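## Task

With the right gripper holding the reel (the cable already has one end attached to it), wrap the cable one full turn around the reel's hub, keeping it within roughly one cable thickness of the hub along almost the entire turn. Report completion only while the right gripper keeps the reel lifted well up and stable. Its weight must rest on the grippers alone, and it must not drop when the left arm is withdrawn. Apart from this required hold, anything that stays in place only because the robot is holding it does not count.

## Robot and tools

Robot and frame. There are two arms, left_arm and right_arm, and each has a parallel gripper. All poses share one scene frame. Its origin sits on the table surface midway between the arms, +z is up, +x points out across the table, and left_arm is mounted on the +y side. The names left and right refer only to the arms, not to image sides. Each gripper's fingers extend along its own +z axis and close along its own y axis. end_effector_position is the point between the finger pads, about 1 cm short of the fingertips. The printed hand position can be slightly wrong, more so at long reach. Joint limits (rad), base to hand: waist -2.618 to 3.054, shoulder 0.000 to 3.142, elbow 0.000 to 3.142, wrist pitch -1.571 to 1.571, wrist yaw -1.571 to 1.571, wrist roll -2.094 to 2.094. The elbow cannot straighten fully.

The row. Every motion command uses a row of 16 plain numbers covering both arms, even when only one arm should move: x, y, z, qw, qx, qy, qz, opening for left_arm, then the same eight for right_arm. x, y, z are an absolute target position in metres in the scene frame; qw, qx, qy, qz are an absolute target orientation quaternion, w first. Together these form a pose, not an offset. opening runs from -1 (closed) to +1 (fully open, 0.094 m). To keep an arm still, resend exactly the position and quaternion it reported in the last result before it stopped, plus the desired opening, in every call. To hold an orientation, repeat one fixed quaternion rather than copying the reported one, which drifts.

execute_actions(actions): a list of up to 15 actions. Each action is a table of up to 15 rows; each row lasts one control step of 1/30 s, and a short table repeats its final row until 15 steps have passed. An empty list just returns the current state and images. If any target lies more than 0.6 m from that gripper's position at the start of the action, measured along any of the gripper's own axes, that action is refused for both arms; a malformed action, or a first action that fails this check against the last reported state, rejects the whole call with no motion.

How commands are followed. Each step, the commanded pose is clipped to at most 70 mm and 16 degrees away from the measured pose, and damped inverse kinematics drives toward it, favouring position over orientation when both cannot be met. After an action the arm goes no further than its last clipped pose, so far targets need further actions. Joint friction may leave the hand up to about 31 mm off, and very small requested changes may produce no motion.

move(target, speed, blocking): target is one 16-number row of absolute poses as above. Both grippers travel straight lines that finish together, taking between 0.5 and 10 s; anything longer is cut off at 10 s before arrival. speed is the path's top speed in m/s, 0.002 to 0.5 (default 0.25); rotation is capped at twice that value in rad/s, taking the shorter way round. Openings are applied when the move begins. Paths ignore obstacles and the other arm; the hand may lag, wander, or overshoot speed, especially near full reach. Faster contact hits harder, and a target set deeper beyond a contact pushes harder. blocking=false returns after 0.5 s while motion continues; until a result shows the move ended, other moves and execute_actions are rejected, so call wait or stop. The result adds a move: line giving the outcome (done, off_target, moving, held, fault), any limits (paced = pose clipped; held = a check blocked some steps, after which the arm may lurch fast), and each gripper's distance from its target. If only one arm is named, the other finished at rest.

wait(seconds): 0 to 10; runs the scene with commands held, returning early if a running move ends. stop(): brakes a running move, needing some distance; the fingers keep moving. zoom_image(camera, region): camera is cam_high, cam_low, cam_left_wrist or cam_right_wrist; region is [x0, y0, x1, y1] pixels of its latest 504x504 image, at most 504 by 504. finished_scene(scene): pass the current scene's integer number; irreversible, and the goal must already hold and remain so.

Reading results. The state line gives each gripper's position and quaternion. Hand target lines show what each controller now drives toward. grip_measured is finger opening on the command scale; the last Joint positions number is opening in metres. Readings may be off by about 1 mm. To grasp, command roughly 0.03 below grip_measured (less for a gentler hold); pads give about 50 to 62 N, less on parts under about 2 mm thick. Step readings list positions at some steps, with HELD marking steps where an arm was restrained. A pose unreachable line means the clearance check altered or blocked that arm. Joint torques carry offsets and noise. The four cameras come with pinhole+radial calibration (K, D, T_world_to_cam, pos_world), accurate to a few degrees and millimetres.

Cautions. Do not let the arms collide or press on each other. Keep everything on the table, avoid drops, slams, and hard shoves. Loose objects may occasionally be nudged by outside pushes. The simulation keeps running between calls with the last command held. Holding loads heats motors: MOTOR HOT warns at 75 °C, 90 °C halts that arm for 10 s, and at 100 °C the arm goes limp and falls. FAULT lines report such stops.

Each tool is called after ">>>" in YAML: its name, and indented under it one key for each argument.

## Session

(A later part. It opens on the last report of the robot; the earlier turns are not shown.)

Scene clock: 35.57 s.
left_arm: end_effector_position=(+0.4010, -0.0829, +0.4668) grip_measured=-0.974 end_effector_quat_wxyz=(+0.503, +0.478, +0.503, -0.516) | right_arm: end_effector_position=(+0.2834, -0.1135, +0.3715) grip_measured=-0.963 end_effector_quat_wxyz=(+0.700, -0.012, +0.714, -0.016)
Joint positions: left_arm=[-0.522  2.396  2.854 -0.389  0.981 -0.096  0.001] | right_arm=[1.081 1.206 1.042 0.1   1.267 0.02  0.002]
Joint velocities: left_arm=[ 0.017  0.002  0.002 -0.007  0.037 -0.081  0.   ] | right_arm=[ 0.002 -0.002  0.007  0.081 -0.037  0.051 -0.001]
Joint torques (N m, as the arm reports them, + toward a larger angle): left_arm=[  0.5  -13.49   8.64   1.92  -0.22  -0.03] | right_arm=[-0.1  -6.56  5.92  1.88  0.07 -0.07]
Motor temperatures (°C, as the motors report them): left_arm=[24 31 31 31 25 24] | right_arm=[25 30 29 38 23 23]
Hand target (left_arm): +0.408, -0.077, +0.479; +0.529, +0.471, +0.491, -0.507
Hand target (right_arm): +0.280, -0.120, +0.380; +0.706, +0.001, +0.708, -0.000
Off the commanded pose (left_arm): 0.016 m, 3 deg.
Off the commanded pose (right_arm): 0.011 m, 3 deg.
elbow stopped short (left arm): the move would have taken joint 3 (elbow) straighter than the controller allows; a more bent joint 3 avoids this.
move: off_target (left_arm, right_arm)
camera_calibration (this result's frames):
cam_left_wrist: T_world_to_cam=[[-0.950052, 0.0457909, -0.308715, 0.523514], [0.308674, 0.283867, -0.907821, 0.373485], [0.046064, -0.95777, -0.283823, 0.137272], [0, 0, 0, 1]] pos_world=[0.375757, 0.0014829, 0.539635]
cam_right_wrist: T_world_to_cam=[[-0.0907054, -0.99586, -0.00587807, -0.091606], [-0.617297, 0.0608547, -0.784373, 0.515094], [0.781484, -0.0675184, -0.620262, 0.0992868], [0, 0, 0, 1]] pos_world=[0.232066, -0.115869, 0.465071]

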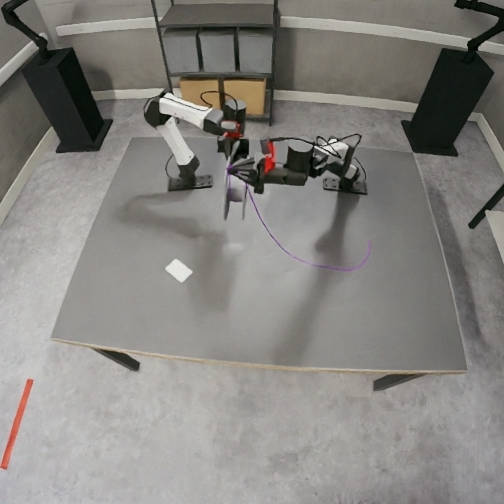

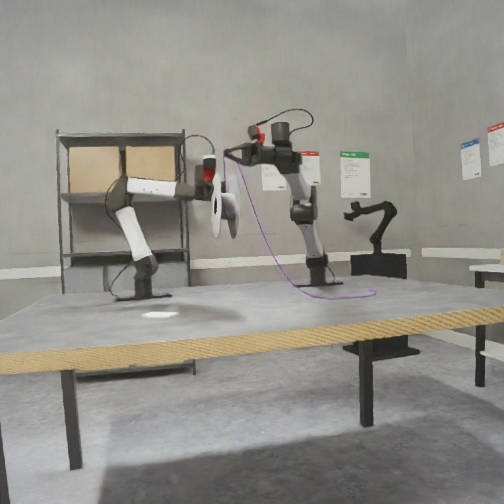

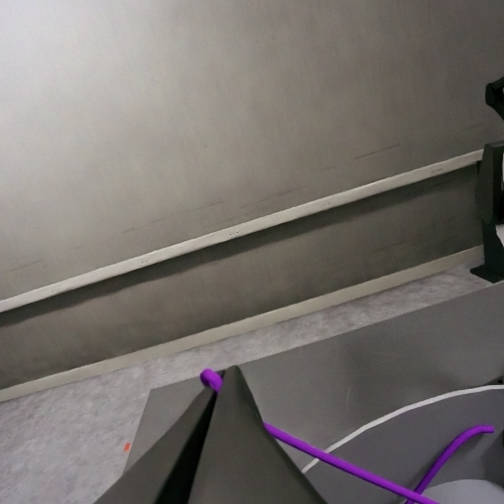

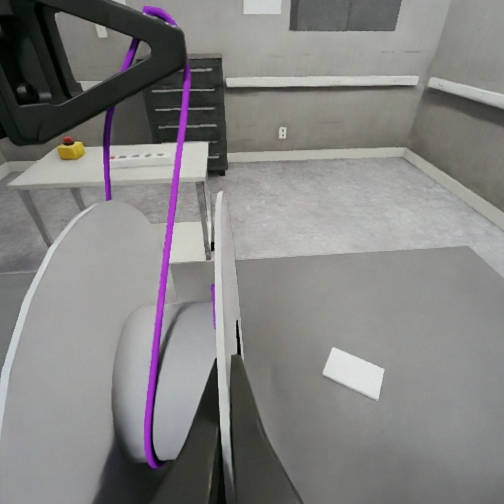

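>>> move:
  target: [0.45,-0.08,0.42,0.5,0.5,0.5,-0.5,-1, 0.28,-0.12,0.38,0.707,0,0.707,0,-1]
  speed: 0.08

>>> move:
  target: [0.45,-0.08,0.42,0.5,0.5,0.5,-0.5,0.2, 0.28,-0.12,0.38,0.707,0,0.707,0,-1]

>>> move:
  target: [0.40,0.06,0.22,0.5,0.5,0.5,-0.5,1, 0.28,-0.12,0.45,0.707,0,0.707,0,-1]
  speed: 0.15

>>> zoom_image:
  camera: "cam_low"
  region: [150,120,330,300]

Scene clock: 41.37 s.
left_arm: end_effector_position=(+0.4366, -0.0861, +0.4147) grip_measured=-0.974 end_effector_quat_wxyz=(+0.488, +0.488, +0.505, -0.519) | right_arm: end_effector_position=(+0.2834, -0.1139, +0.3707) grip_measured=-0.963 end_effector_quat_wxyz=(+0.699, -0.014, +0.714, -0.020)
Joint positions: left_arm=[-0.485  2.507  2.854 -0.317  1.046 -0.073  0.001] | right_arm=[1.081 1.206 1.042 0.094 1.269 0.018 0.002]
Joint velocities: left_arm=[-0.007 -0.002 -0.002  0.037  0.022 -0.037  0.   ] | right_arm=[ 0.002 -0.007  0.002  0.037 -0.051  0.007  0.001]
Joint torques (N m, as the arm reports them, + toward a larger angle): left_arm=[  1.03 -14.11   9.12   1.77  -0.23   0.19] | right_arm=[-0.04 -6.44  5.89  1.99  0.09 -0.04]
Motor temperatures (°C, as the motors report them): left_arm=[24 34 32 32 25 24] | right_arm=[25 31 30 38 23 23]
Hand target (left_arm): +0.449, -0.078, +0.420; +0.515, +0.484, +0.497, -0.503
Hand target (right_arm): +0.280, -0.120, +0.380; +0.706, +0.000, +0.708, -0.000
Off the commanded pose (left_arm): 0.016 m, 3 deg.
Off the commanded pose (right_arm): 0.012 m, 3 deg.
elbow stopped short (left arm): the move would have taken joint 3 (elbow) straighter than the controller allows; a more bent joint 3 avoids this.
move: off_target (left_arm, right_arm)
camera_calibration (this result's frames):
cam_left_wrist: T_world_to_cam=[[-0.951277, 0.0784019, -0.298204, 0.540388], [0.307832, 0.296884, -0.903935, 0.315995], [0.0176618, -0.95169, -0.306553, 0.140197], [0, 0, 0, 1]] pos_world=[0.414309, -0.00275737, 0.489763]
cam_right_wrist: T_world_to_cam=[[-0.0925663, -0.995704, 0.00238161, -0.094506], [-0.618652, 0.055639, -0.783692, 0.514024], [0.780193, -0.0740169, -0.621145, 0.0987389], [0, 0, 0, 1]] pos_world=[0.232218, -0.115391, 0.464392]

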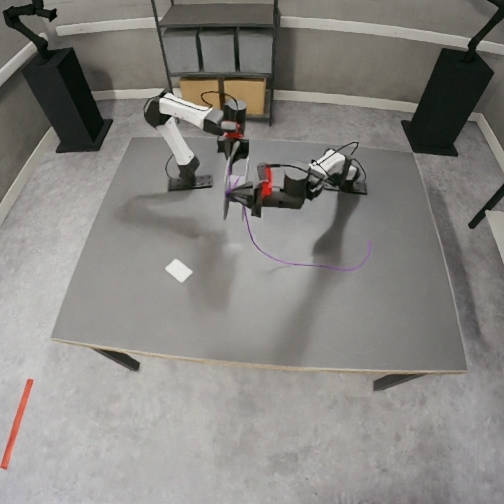

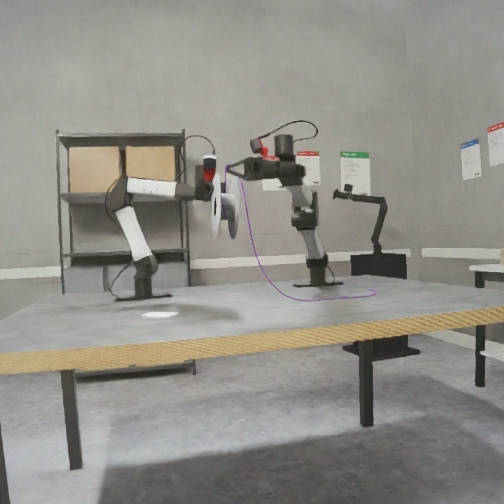

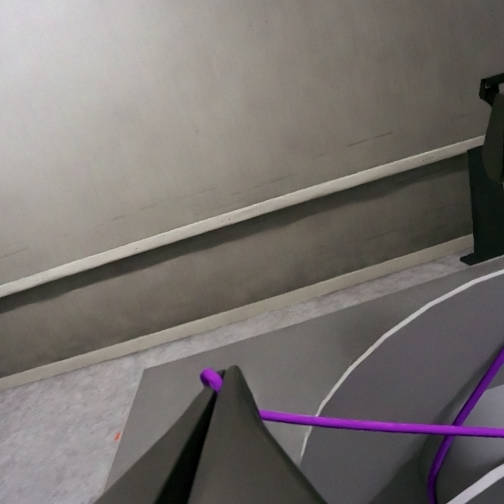

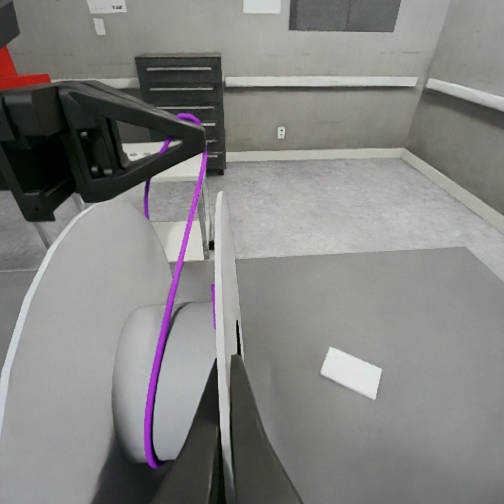

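Scene clock: 42.13 s.
left_arm: end_effector_position=(+0.4424, -0.0819, +0.4178) grip_measured=+0.199 end_effector_quat_wxyz=(+0.501, +0.485, +0.502, -0.512) | right_arm: end_effector_position=(+0.2834, -0.1138, +0.3687) grip_measured=-0.963 end_effector_quat_wxyz=(+0.698, -0.020, +0.716, -0.025)
Joint positions: left_arm=[-0.475  2.507  2.854 -0.299  1.035 -0.071  0.056] | right_arm=[1.081 1.206 1.042 0.078 1.267 0.018 0.002]
Joint velocities: left_arm=[-0.007  0.007  0.007 -0.007 -0.066  0.022  0.001] | right_arm=[-0.012 -0.002  0.002  0.022 -0.022 -0.007 -0.   ]
Joint torques (N m, as the arm reports them, + toward a larger angle): left_arm=[  0.2  -14.02   9.17   1.66  -0.08   0.15] | right_arm=[-0.08 -6.45  6.03  2.09  0.12 -0.01]
Motor temperatures (°C, as the motors report them): left_arm=[24 34 32 32 25 24] | right_arm=[25 31 30 38 23 23]
Hand target (left_arm): +0.449, -0.079, +0.419; +0.516, +0.484, +0.497, -0.503
Hand target (right_arm): +0.280, -0.120, +0.380; +0.706, +0.000, +0.709, -0.000
Off the commanded pose (left_arm): 0.008 m, 2 deg.
Off the commanded pose (right_arm): 0.013 m, 4 deg.
elbow stopped short (left arm): the move would have taken joint 3 (elbow) straighter than the controller allows; a more bent joint 3 avoids this.
move: off_target (right_arm)
camera_calibration (this result's frames):
cam_left_wrist: T_world_to_cam=[[-0.946964, 0.0557639, -0.316464, 0.550403], [0.318459, 0.294413, -0.901057, 0.309644], [0.0429246, -0.95405, -0.296557, 0.129412], [0, 0, 0, 1]] pos_world=[0.417047, 0.0016096, 0.491568]
cam_right_wrist: T_world_to_cam=[[-0.0910007, -0.995688, 0.0180001, -0.100593], [-0.622632, 0.0427801, -0.781345, 0.511205], [0.777206, -0.0823103, -0.62384, 0.0984253], [0, 0, 0, 1]] pos_world=[0.232642, -0.113927, 0.46264]

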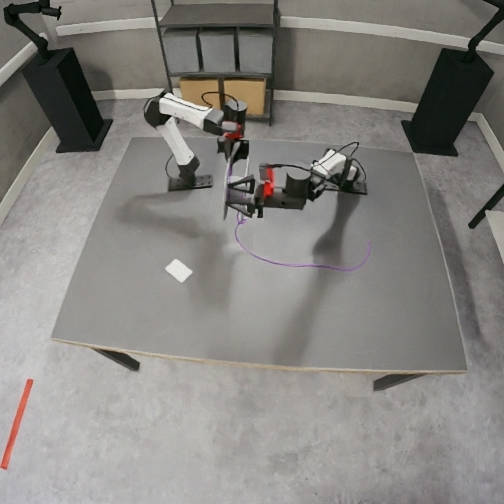

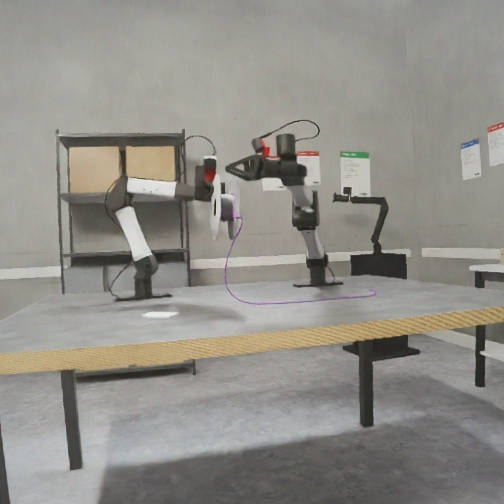

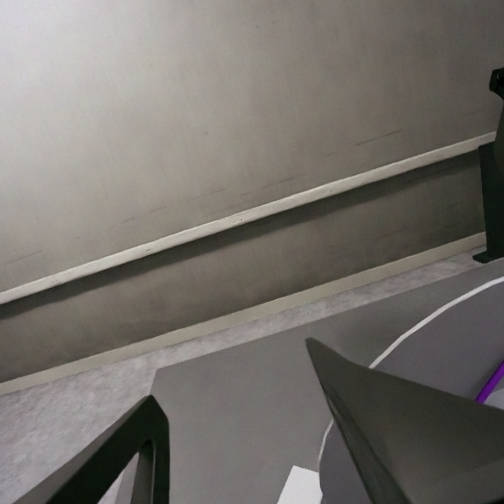

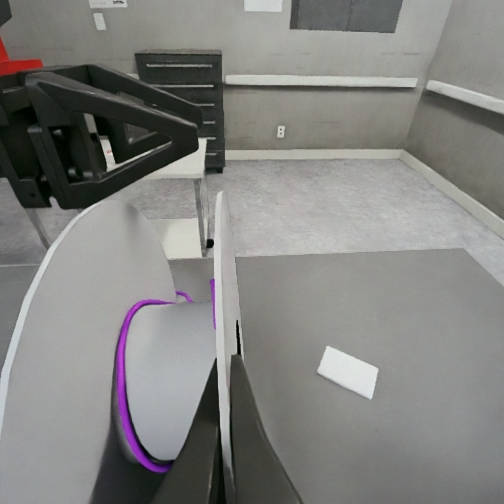

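Scene clock: 44.57 s.
left_arm: end_effector_position=(+0.4058, +0.0542, +0.2348) grip_measured=+1.000 end_effector_quat_wxyz=(+0.514, +0.507, +0.489, -0.490) | right_arm: end_effector_position=(+0.2809, -0.1201, +0.4332) grip_measured=-0.963 end_effector_quat_wxyz=(+0.699, -0.021, +0.714, -0.020)
Joint positions: left_arm=[-0.242  2.011  1.271  0.765  1.27   0.017  0.094] | right_arm=[ 1.081  1.222  1.305 -0.151  1.259  0.007  0.002]
Joint velocities: left_arm=[-0.007 -0.002  0.022  0.007 -0.095 -0.051  0.   ] | right_arm=[ 0.007  0.017 -0.012  0.037  0.037 -0.037  0.   ]
Joint torques (N m, as the arm reports them, + toward a larger angle): left_arm=[ -0.13 -10.96   4.98   1.53   0.15  -0.08] | right_arm=[ 0.09 -3.24  9.01  1.92  0.19  0.01]
Motor temperatures (°C, as the motors report them): left_arm=[24 35 32 32 25 24] | right_arm=[25 30 30 38 23 23]
Hand target (left_arm): +0.403, +0.057, +0.220; +0.500, +0.500, +0.500, -0.500
Hand target (right_arm): +0.280, -0.121, +0.449; +0.706, -0.000, +0.708, -0.000
Off the commanded pose (left_arm): 0.017 m, 2 deg.
Off the commanded pose (right_arm): 0.017 m, 4 deg.
move: off_target (left_arm, right_arm)
camera_calibration (this result's frames):
cam_left_wrist: T_world_to_cam=[[-0.922693, 0.0616194, -0.380579, 0.455088], [0.380107, 0.310458, -0.871283, 0.0834799], [0.0644658, -0.948588, -0.30988, 0.200655], [0, 0, 0, 1]] pos_world=[0.37524, 0.136379, 0.30811]
cam_right_wrist: T_world_to_cam=[[-0.082867, -0.996496, 0.0113897, -0.107826], [-0.619284, 0.0425376, -0.784014, 0.560505], [0.780782, -0.0720223, -0.620639, 0.138888], [0, 0, 0, 1]] pos_world=[0.229735, -0.121288, 0.526871]

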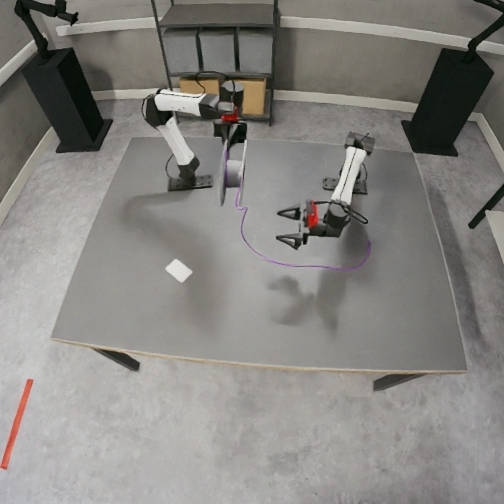

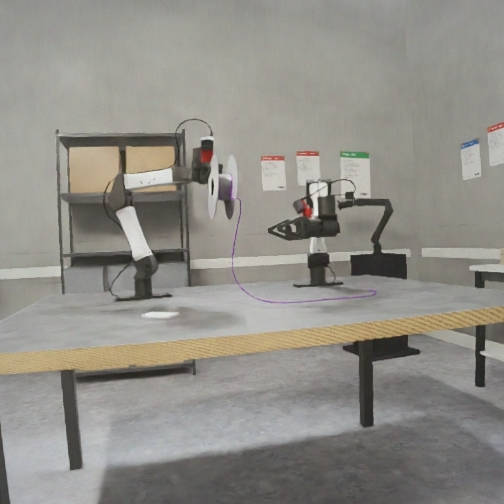

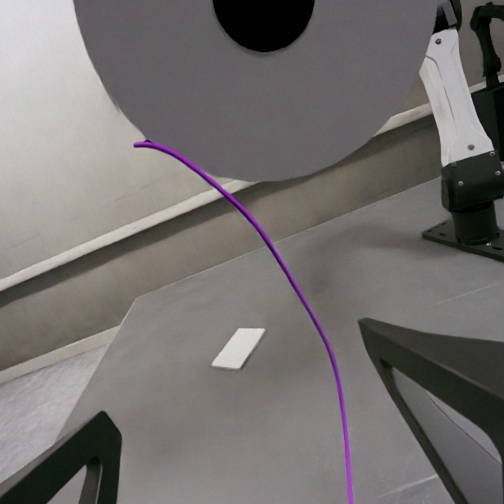

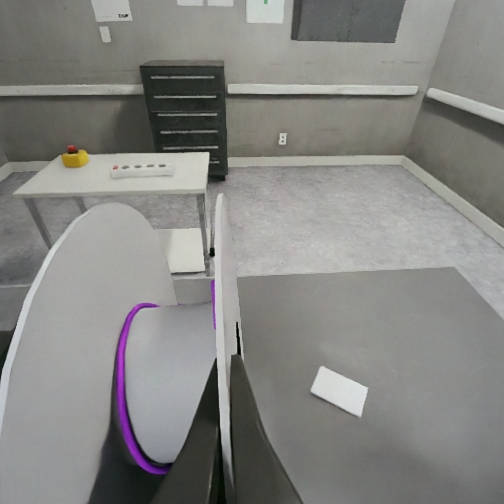

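Region (150, 120, 330, 300) of cam_low's 504x504 image, scaled by 2.800, with more detail than that image has.

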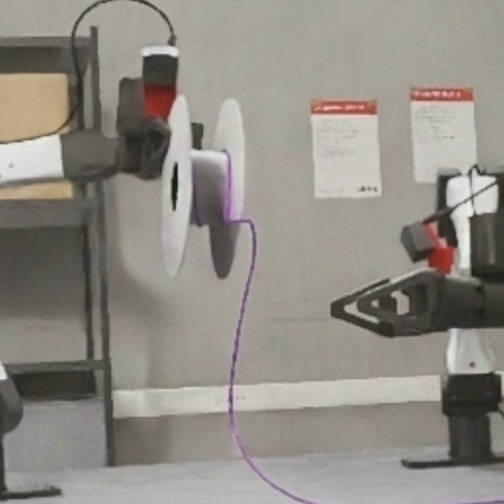

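>>> move:
  target: [0.35,0.03,0.22,0.5,0.5,0.5,-0.5,1, 0.28,-0.12,0.45,0.707,0,0.707,0,-1]
  speed: 0.15

>>> move:
  target: [0.35,-0.075,0.22,0.5,0.5,0.5,-0.5,1, 0.28,-0.12,0.45,0.707,0,0.707,0,-1]
  speed: 0.15

>>> move:
  target: [0.35,-0.075,0.22,0.5,0.5,0.5,-0.5,-1, 0.28,-0.12,0.45,0.707,0,0.707,0,-1]

>>> move:
  target: [0.37,-0.10,0.13,0.5,0.5,0.5,-0.5,-1, 0.28,-0.12,0.45,0.707,0,0.707,0,-1]
  speed: 0.06

>>> zoom_image:
  camera: "cam_low"
  region: [150,120,330,300]

Scene clock: 51.93 s.
left_arm: end_effector_position=(+0.3545, +0.0276, +0.2238) grip_measured=+1.000 end_effector_quat_wxyz=(+0.502, +0.506, +0.493, -0.499) | right_arm: end_effector_position=(+0.2808, -0.1203, +0.4308) grip_measured=-0.963 end_effector_quat_wxyz=(+0.697, -0.027, +0.716, -0.026)
Joint positions: left_arm=[-0.343  1.907  1.08   0.834  1.185  0.011  0.094] | right_arm=[ 1.081  1.222  1.305 -0.17   1.259  0.007  0.002]
Joint velocities: left_arm=[-0.012  0.002 -0.027  0.007 -0.11  -0.022  0.   ] | right_arm=[ 0.002  0.012 -0.007  0.007  0.022 -0.037 -0.   ]
Joint torques (N m, as the arm reports them, + toward a larger angle): left_arm=[ -0.79 -11.67   5.02   1.61  -0.11  -0.09] | right_arm=[ 0.12 -3.37  9.06  2.06  0.21  0.05]
Motor temperatures (°C, as the motors report them): left_arm=[24 36 32 32 25 24] | right_arm=[25 30 31 38 23 23]
Hand target (left_arm): +0.351, +0.029, +0.220; +0.500, +0.500, +0.500, -0.500
Hand target (right_arm): +0.279, -0.121, +0.449; +0.706, +0.000, +0.708, +0.000
Off the commanded pose (left_arm): 0.006 m, 1 deg.
Off the commanded pose (right_arm): 0.019 m, 5 deg.
move: off_target (right_arm)
camera_calibration (this result's frames):
cam_left_wrist: T_world_to_cam=[[-0.930713, 0.078779, -0.357166, 0.402319], [0.363435, 0.308906, -0.878915, 0.109299], [0.0410908, -0.947824, -0.316134, 0.185061], [0, 0, 0, 1]] pos_world=[0.327116, 0.109948, 0.298263]
cam_right_wrist: T_world_to_cam=[[-0.0827503, -0.996131, 0.0296011, -0.115812], [-0.623737, 0.0286034, -0.781111, 0.556951], [0.777242, -0.0831005, -0.62369, 0.13843], [0, 0, 0, 1]] pos_world=[0.230214, -0.119791, 0.524806]

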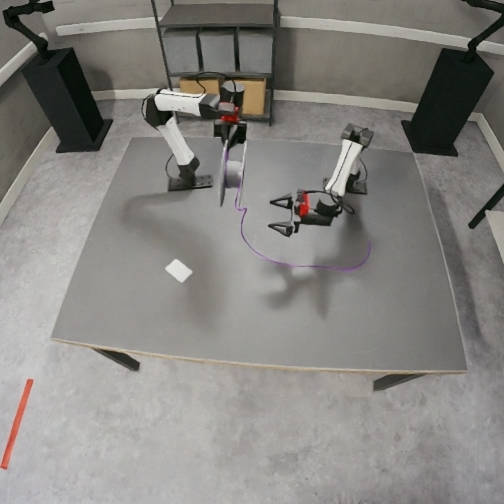

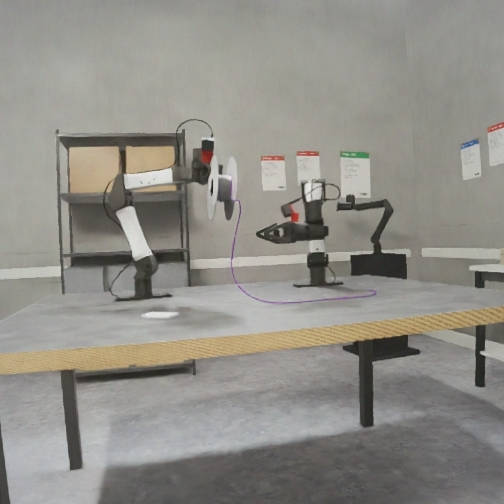

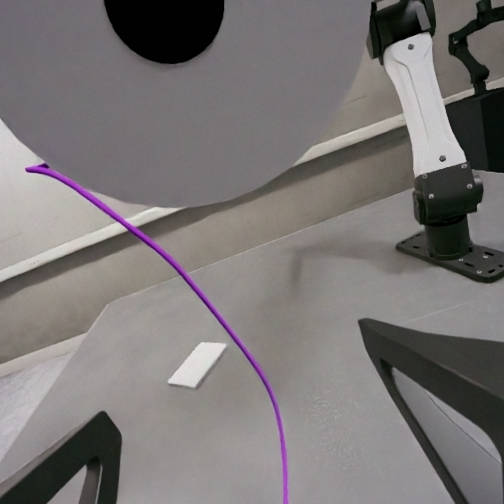

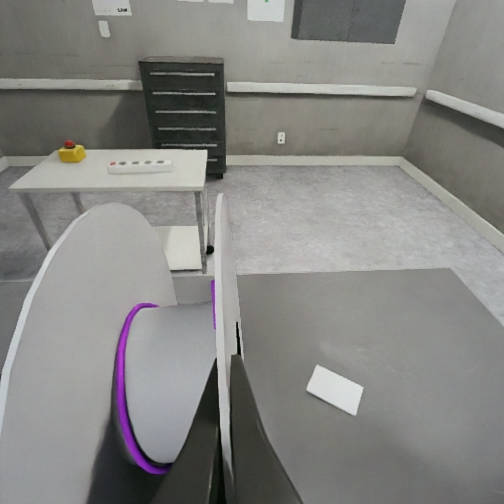

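Scene clock: 53.13 s.
left_arm: end_effector_position=(+0.3453, -0.0714, +0.2257) grip_measured=+1.000 end_effector_quat_wxyz=(+0.507, +0.506, +0.487, -0.499) | right_arm: end_effector_position=(+0.2808, -0.1205, +0.4287) grip_measured=-0.963 end_effector_quat_wxyz=(+0.695, -0.033, +0.717, -0.032)
Joint positions: left_arm=[-0.564  2.042  1.273  0.793  0.964  0.007  0.094] | right_arm=[ 1.081  1.222  1.305 -0.187  1.259  0.007  0.002]
Joint velocities: left_arm=[-0.002  0.007  0.007  0.007 -0.007  0.007  0.   ] | right_arm=[-0.017  0.007  0.002 -0.007 -0.022  0.037 -0.001]
Joint torques (N m, as the arm reports them, + toward a larger angle): left_arm=[ -0.65 -10.6    8.93   1.44  -0.04  -0.08] | right_arm=[ 0.2  -3.43  9.19  2.15  0.21  0.1 ]
Motor temperatures (°C, as the motors report them): left_arm=[24 36 32 32 25 24] | right_arm=[25 30 32 38 23 23]
Hand target (left_arm): +0.351, -0.075, +0.220; +0.500, +0.499, +0.500, -0.500
Hand target (right_arm): +0.279, -0.121, +0.449; +0.706, +0.000, +0.708, +0.000
Off the commanded pose (left_arm): 0.008 m, 2 deg.
Off the commanded pose (right_arm): 0.021 m, 6 deg.
move: off_target (right_arm)
camera_calibration (this result's frames):
cam_left_wrist: T_world_to_cam=[[-0.926695, 0.0753413, -0.368186, 0.403161], [0.373264, 0.298473, -0.878401, 0.140636], [0.0437137, -0.95144, -0.304716, 0.0883947], [0, 0, 0, 1]] pos_world=[0.317249, 0.0117515, 0.298908]
cam_right_wrist: T_world_to_cam=[[-0.082552, -0.99551, 0.0463169, -0.123096], [-0.627811, 0.0158542, -0.778205, 0.553589], [0.773976, -0.0933206, -0.626301, 0.137917], [0, 0, 0, 1]] pos_world=[0.230642, -0.118449, 0.522885]

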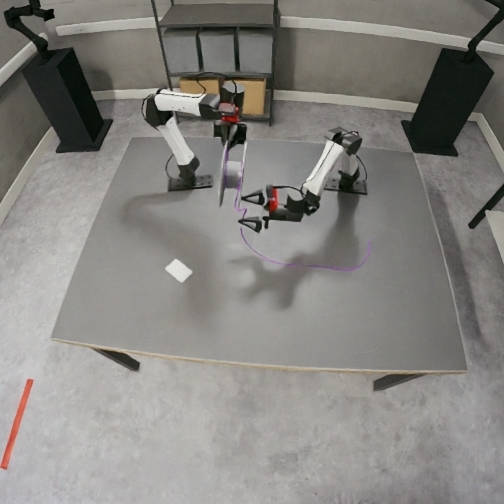

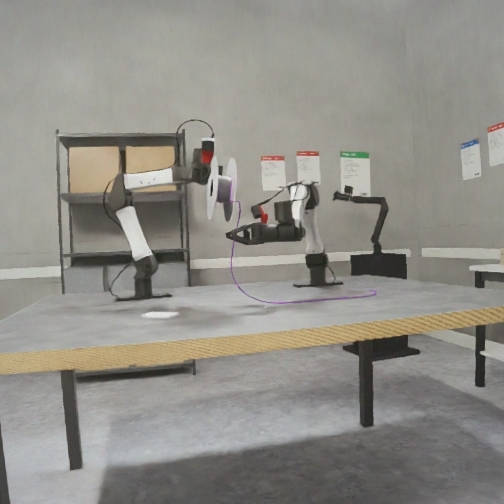

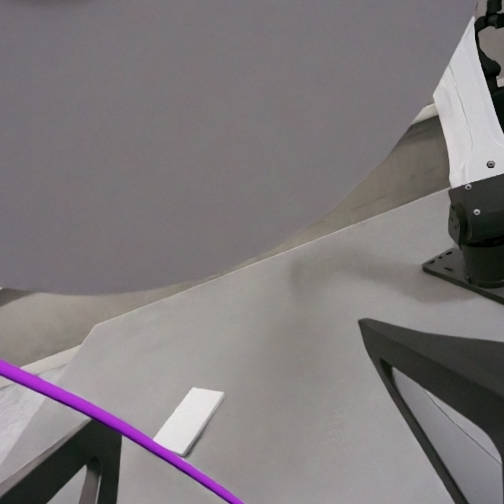

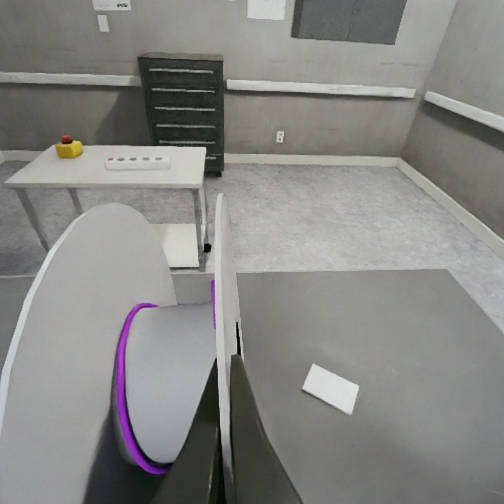

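Scene clock: 53.83 s.
left_arm: end_effector_position=(+0.3459, -0.0714, +0.2256) grip_measured=-0.962 end_effector_quat_wxyz=(+0.508, +0.505, +0.488, -0.499) | right_arm: end_effector_position=(+0.2808, -0.1205, +0.4280) grip_measured=-0.963 end_effector_quat_wxyz=(+0.694, -0.035, +0.718, -0.033)
Joint positions: left_arm=[-0.564  2.042  1.273  0.792  0.961  0.007  0.002] | right_arm=[ 1.081  1.222  1.305 -0.193  1.259  0.007  0.002]
Joint velocities: left_arm=[-0.002 -0.017 -0.007 -0.051 -0.051  0.037 -0.001] | right_arm=[ 0.007 -0.017  0.012  0.066 -0.022 -0.037  0.001]
Joint torques (N m, as the arm reports them, + toward a larger angle): left_arm=[ -0.79 -10.94   8.6    1.44  -0.06  -0.05] | right_arm=[ 0.15 -3.4   9.17  2.16  0.23  0.11]
Motor temperatures (°C, as the motors report them): left_arm=[24 36 32 32 25 24] | right_arm=[25 30 32 38 23 23]
Hand target (left_arm): +0.350, -0.075, +0.220; +0.500, +0.500, +0.500, -0.500
Hand target (right_arm): +0.279, -0.121, +0.449; +0.706, +0.000, +0.709, +0.000
Off the commanded pose (left_arm): 0.008 m, 2 deg.
Off the commanded pose (right_arm): 0.022 m, 6 deg.
move: off_target (right_arm)
camera_calibration (this result's frames):
cam_left_wrist: T_world_to_cam=[[-0.92708, 0.0722166, -0.367842, 0.403522], [0.371922, 0.299887, -0.878488, 0.140954], [0.0468697, -0.951237, -0.304878, 0.0873058], [0, 0, 0, 1]] pos_world=[0.317581, 0.0116372, 0.298877]
cam_right_wrist: T_world_to_cam=[[-0.082093, -0.995293, 0.0515054, -0.125393], [-0.62911, 0.011669, -0.777229, 0.552489], [0.772969, -0.0962076, -0.627107, 0.137789], [0, 0, 0, 1]] pos_world=[0.230776, -0.117993, 0.522277]

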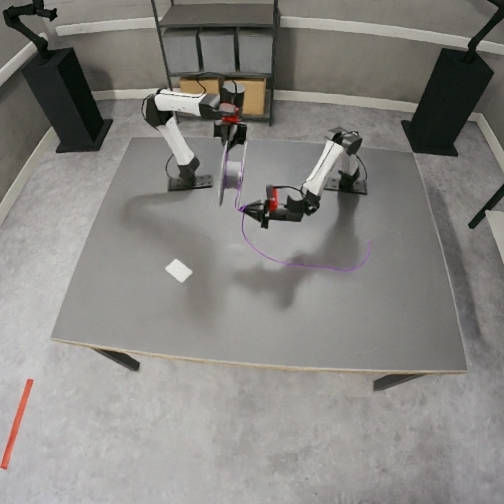

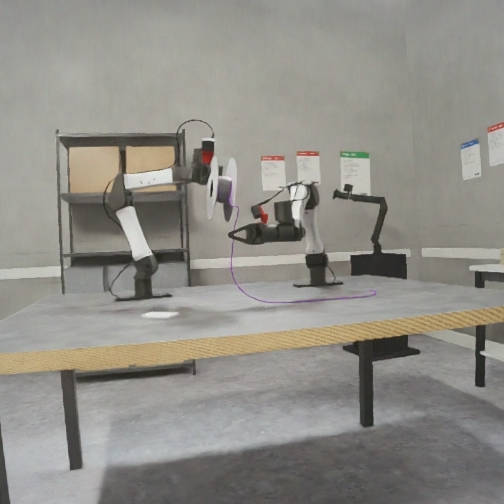

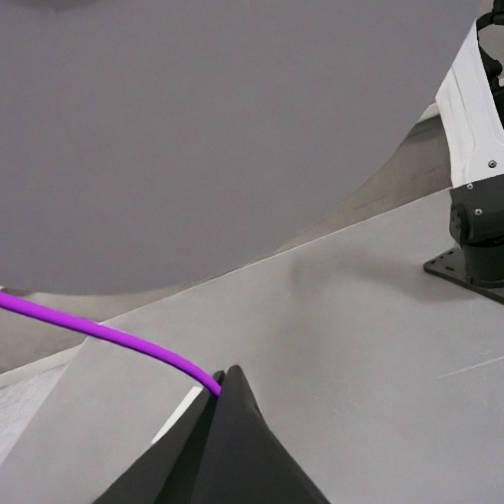

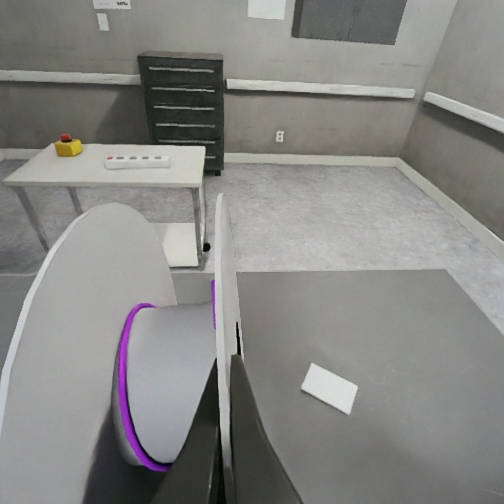

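Scene clock: 55.83 s.
left_arm: end_effector_position=(+0.3705, -0.0940, +0.1513) grip_measured=-0.962 end_effector_quat_wxyz=(+0.522, +0.505, +0.478, -0.495) | right_arm: end_effector_position=(+0.2806, -0.1206, +0.4236) grip_measured=-0.963 end_effector_quat_wxyz=(+0.690, -0.048, +0.721, -0.044)
Joint positions: left_arm=[-0.575  2.32   1.363  1.016  0.942  0.007  0.002] | right_arm=[ 1.081  1.222  1.305 -0.227  1.256  0.007  0.002]
Joint velocities: left_arm=[ 0.002 -0.007 -0.007 -0.007  0.007 -0.066 -0.001] | right_arm=[-0.002 -0.002  0.007 -0.095  0.051  0.007 -0.   ]
Joint torques (N m, as the arm reports them, + toward a larger angle): left_arm=[ -1.37 -10.82   7.48   1.35  -0.09  -0.05] | right_arm=[ 0.2  -3.52  9.36  2.39  0.29  0.21]
Motor temperatures (°C, as the motors report them): left_arm=[24 36 32 32 25 24] | right_arm=[25 30 32 38 23 23]
Hand target (left_arm): +0.370, -0.099, +0.130; +0.500, +0.500, +0.500, -0.500
Hand target (right_arm): +0.279, -0.122, +0.449; +0.705, -0.000, +0.710, +0.000
Off the commanded pose (left_arm): 0.022 m, 4 deg.
Off the commanded pose (right_arm): 0.026 m, 8 deg.
move: off_target (left_arm, right_arm)
camera_calibration (this result's frames):
cam_left_wrist: T_world_to_cam=[[-0.916988, 0.0572379, -0.394786, 0.399487], [0.394019, 0.284523, -0.873954, 0.062958], [0.0623024, -0.956959, -0.283457, 0.0325096], [0, 0, 0, 1]] pos_world=[0.339493, -0.0096684, 0.22195]
cam_right_wrist: T_world_to_cam=[[-0.0787148, -0.993253, 0.0851599, -0.140209], [-0.63753, -0.0155177, -0.770269, 0.545078], [0.766394, -0.114924, -0.632007, 0.136803], [0, 0, 0, 1]] pos_world=[0.231623, -0.115083, 0.518258]

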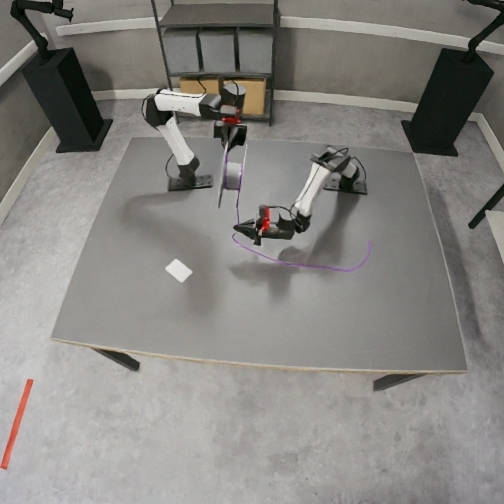

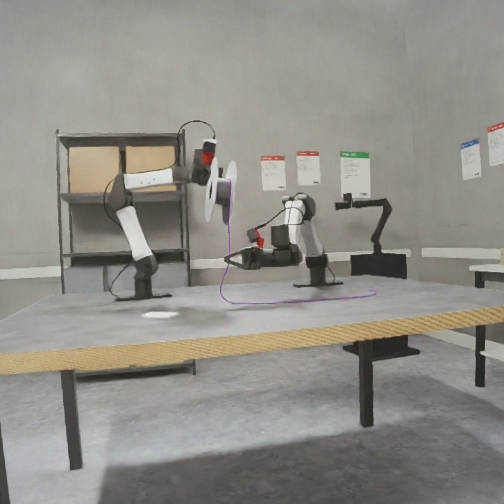

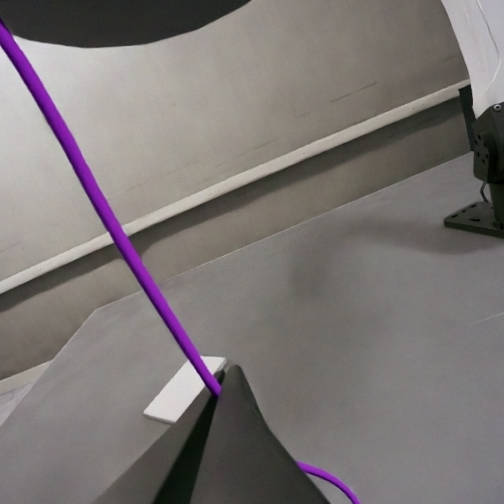

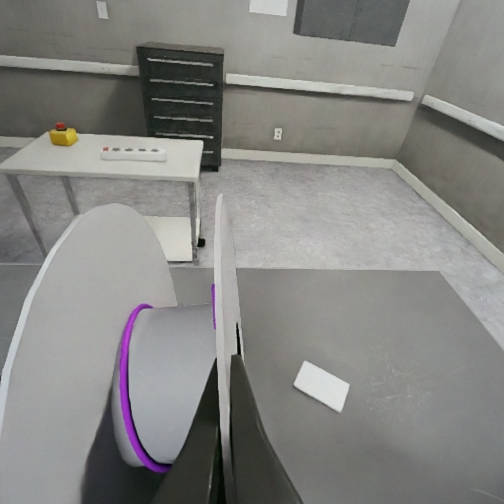

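Region (150, 120, 330, 300) of cam_low's 504x504 image, scaled by 2.800, with more detail than that image has.

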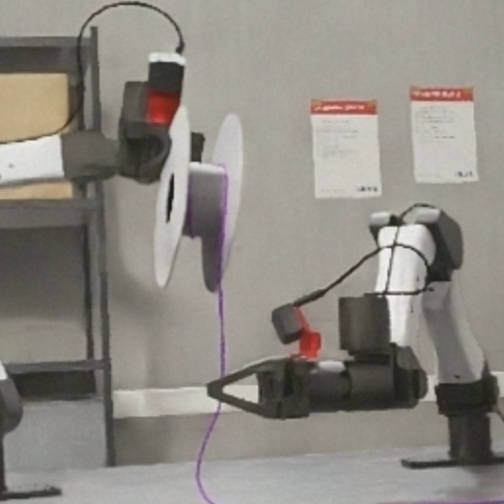

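Taut. Release, retreat, tilt.

>>> move:
  target: [0.37,-0.095,0.15,0.5,0.5,0.5,-0.5,0.5, 0.28,-0.12,0.45,0.707,0,0.707,0,-1]

>>> move:
  target: [0.35,0.12,0.18,0.5,0.5,0.5,-0.5,0.5, 0.28,-0.12,0.45,0.866,0,0.5,0,-1]
  speed: 0.12

>>> zoom_image:
  camera: "cam_low"
  region: [150,120,330,300]

Scene clock: 59.80 s.
left_arm: end_effector_position=(+0.3704, -0.0939, +0.1494) grip_measured=+0.499 end_effector_quat_wxyz=(+0.508, +0.502, +0.492, -0.497) | right_arm: end_effector_position=(+0.2807, -0.1200, +0.4275) grip_measured=-0.963 end_effector_quat_wxyz=(+0.694, -0.036, +0.718, -0.033)
Joint positions: left_arm=[-0.575  2.306  1.363  0.961  0.942  0.007  0.07 ] | right_arm=[ 1.081  1.222  1.305 -0.196  1.256  0.01   0.002]
Joint velocities: left_arm=[-0.017  0.012  0.002  0.022  0.037 -0.037 -0.001] | right_arm=[ 0.002 -0.012  0.017  0.066  0.022 -0.007 -0.001]
Joint torques (N m, as the arm reports them, + toward a larger angle): left_arm=[ -0.72 -14.74   6.98   1.49   0.02  -0.06] | right_arm=[ 0.14 -3.39  9.23  2.18  0.29  0.13]
Motor temperatures (°C, as the motors report them): left_arm=[24 37 32 32 25 24] | right_arm=[25 30 33 39 23 23]
Hand target (left_arm): +0.370, -0.095, +0.150; +0.500, +0.499, +0.500, -0.500
Hand target (right_arm): +0.279, -0.121, +0.449; +0.705, +0.000, +0.709, +0.000
Off the commanded pose (left_arm): 0.001 m, 1 deg.
Off the commanded pose (right_arm): 0.023 m, 6 deg.
move: off_target (right_arm)
camera_calibration (this result's frames):
cam_left_wrist: T_world_to_cam=[[-0.929802, 0.0659768, -0.362097, 0.399355], [0.364274, 0.305688, -0.879693, 0.0751413], [0.0526493, -0.949843, -0.308263, 0.0400054], [0, 0, 0, 1]] pos_world=[0.341843, -0.0113191, 0.223039]
cam_right_wrist: T_world_to_cam=[[-0.0790804, -0.995485, 0.0524919, -0.126186], [-0.630207, 0.00912481, -0.776374, 0.55173], [0.77239, -0.0944767, -0.628083, 0.138329], [0, 0, 0, 1]] pos_world=[0.230881, -0.117582, 0.521855]

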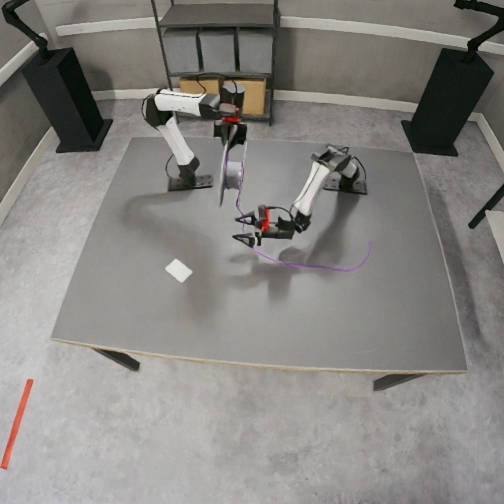

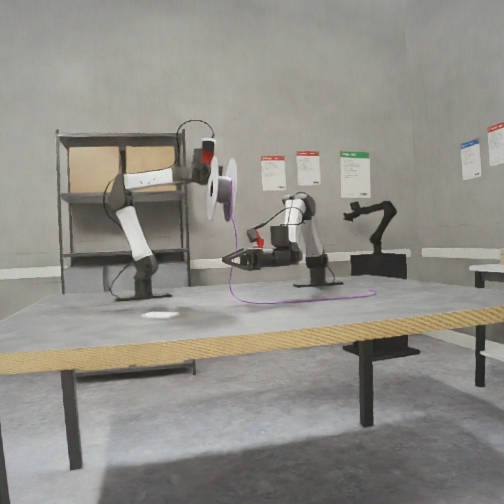

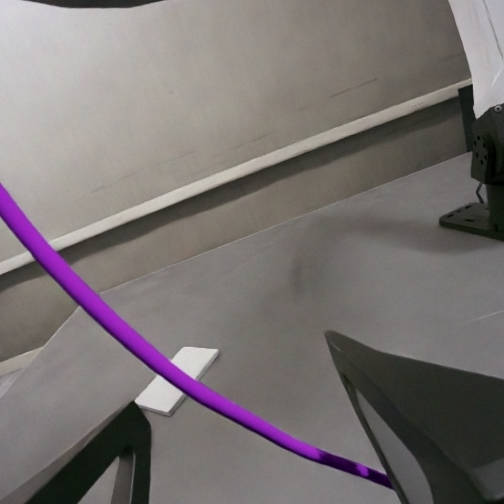

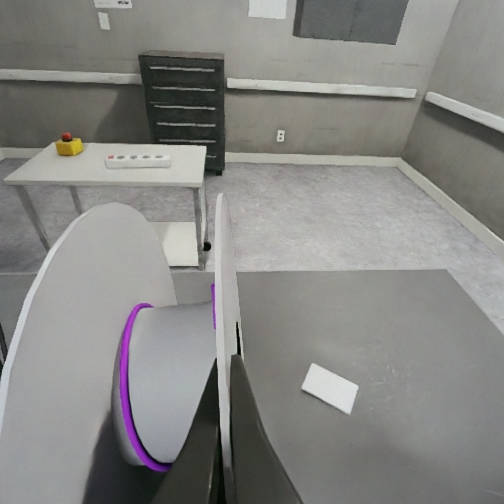

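Scene clock: 62.77 s.
left_arm: end_effector_position=(+0.3542, +0.1177, +0.1840) grip_measured=+0.499 end_effector_quat_wxyz=(+0.508, +0.503, +0.495, -0.493) | right_arm: end_effector_position=(+0.2807, -0.1179, +0.4434) grip_measured=-0.963 end_effector_quat_wxyz=(+0.853, -0.004, +0.522, -0.006)
Joint positions: left_arm=[-0.115  1.923  0.894  1.045  1.396  0.007  0.07 ] | right_arm=[ 1.013  1.36   0.853  1.453  0.976 -0.87   0.002]
Joint velocities: left_arm=[-0.002 -0.002 -0.042  0.007 -0.022  0.022 -0.   ] | right_arm=[ 0.007  0.017 -0.002 -0.007 -0.007 -0.022 -0.001]
Joint torques (N m, as the arm reports them, + toward a larger angle): left_arm=[ -0.15 -10.91   4.     1.32   0.18   0.08] | right_arm=[-1.33 -3.86  5.62  1.26 -0.68 -0.02]
Motor temperatures (°C, as the motors report them): left_arm=[24 37 32 32 25 24] | right_arm=[25 30 32 39 23 23]
Hand target (left_arm): +0.347, +0.121, +0.179; +0.500, +0.500, +0.500, -0.499
Hand target (right_arm): +0.280, -0.121, +0.448; +0.863, +0.003, +0.504, -0.000
Off the commanded pose (left_arm): 0.006 m, 1 deg.
Off the commanded pose (right_arm): 0.007 m, 3 deg.
move: off_target (right_arm)
camera_calibration (this result's frames):
cam_left_wrist: T_world_to_cam=[[-0.929493, 0.062968, -0.363426, 0.383404], [0.364074, 0.314529, -0.876654, 0.0452972], [0.059107, -0.947157, -0.315278, 0.251277], [0, 0, 0, 1]] pos_world=[0.325027, 0.19961, 0.258271]
cam_right_wrist: T_world_to_cam=[[-0.0602809, -0.995902, -0.0674259, -0.077098], [-0.17559, 0.0770752, -0.981442, 0.535359], [0.982616, -0.0473228, -0.179516, -0.103791], [0, 0, 0, 1]] pos_world=[0.191343, -0.122957, 0.501593]

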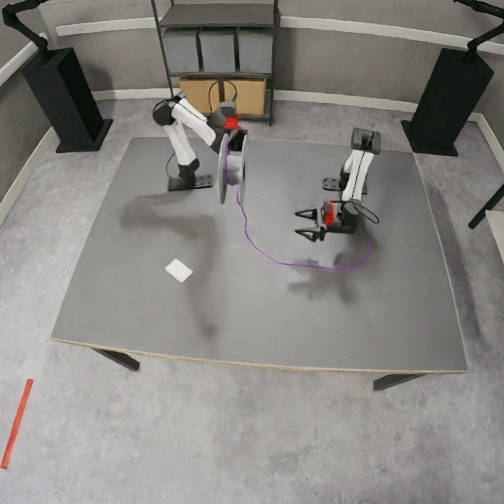

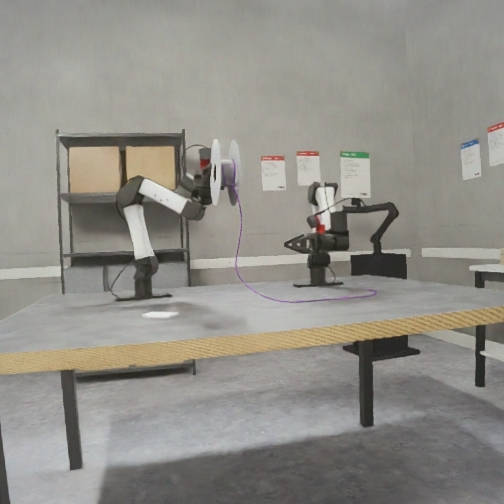

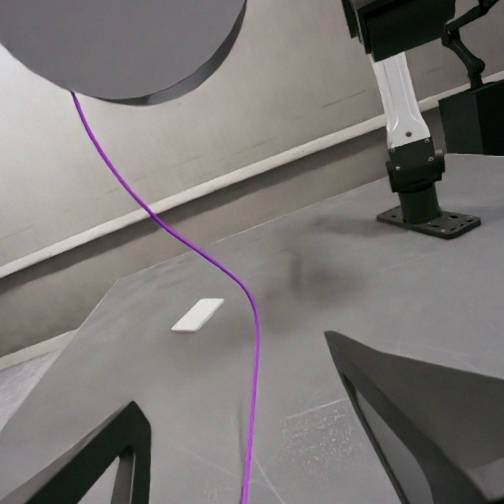

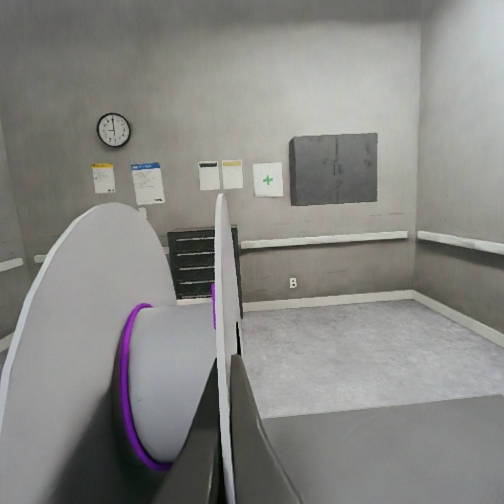

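Region (150, 120, 330, 300) of cam_low's 504x504 image, scaled by 2.800, with more detail than that image has.

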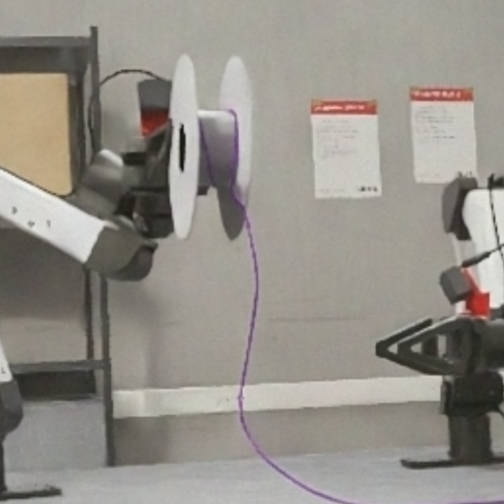

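>>> finished_scene:
  scene: 2

The scene is finished: the task was done.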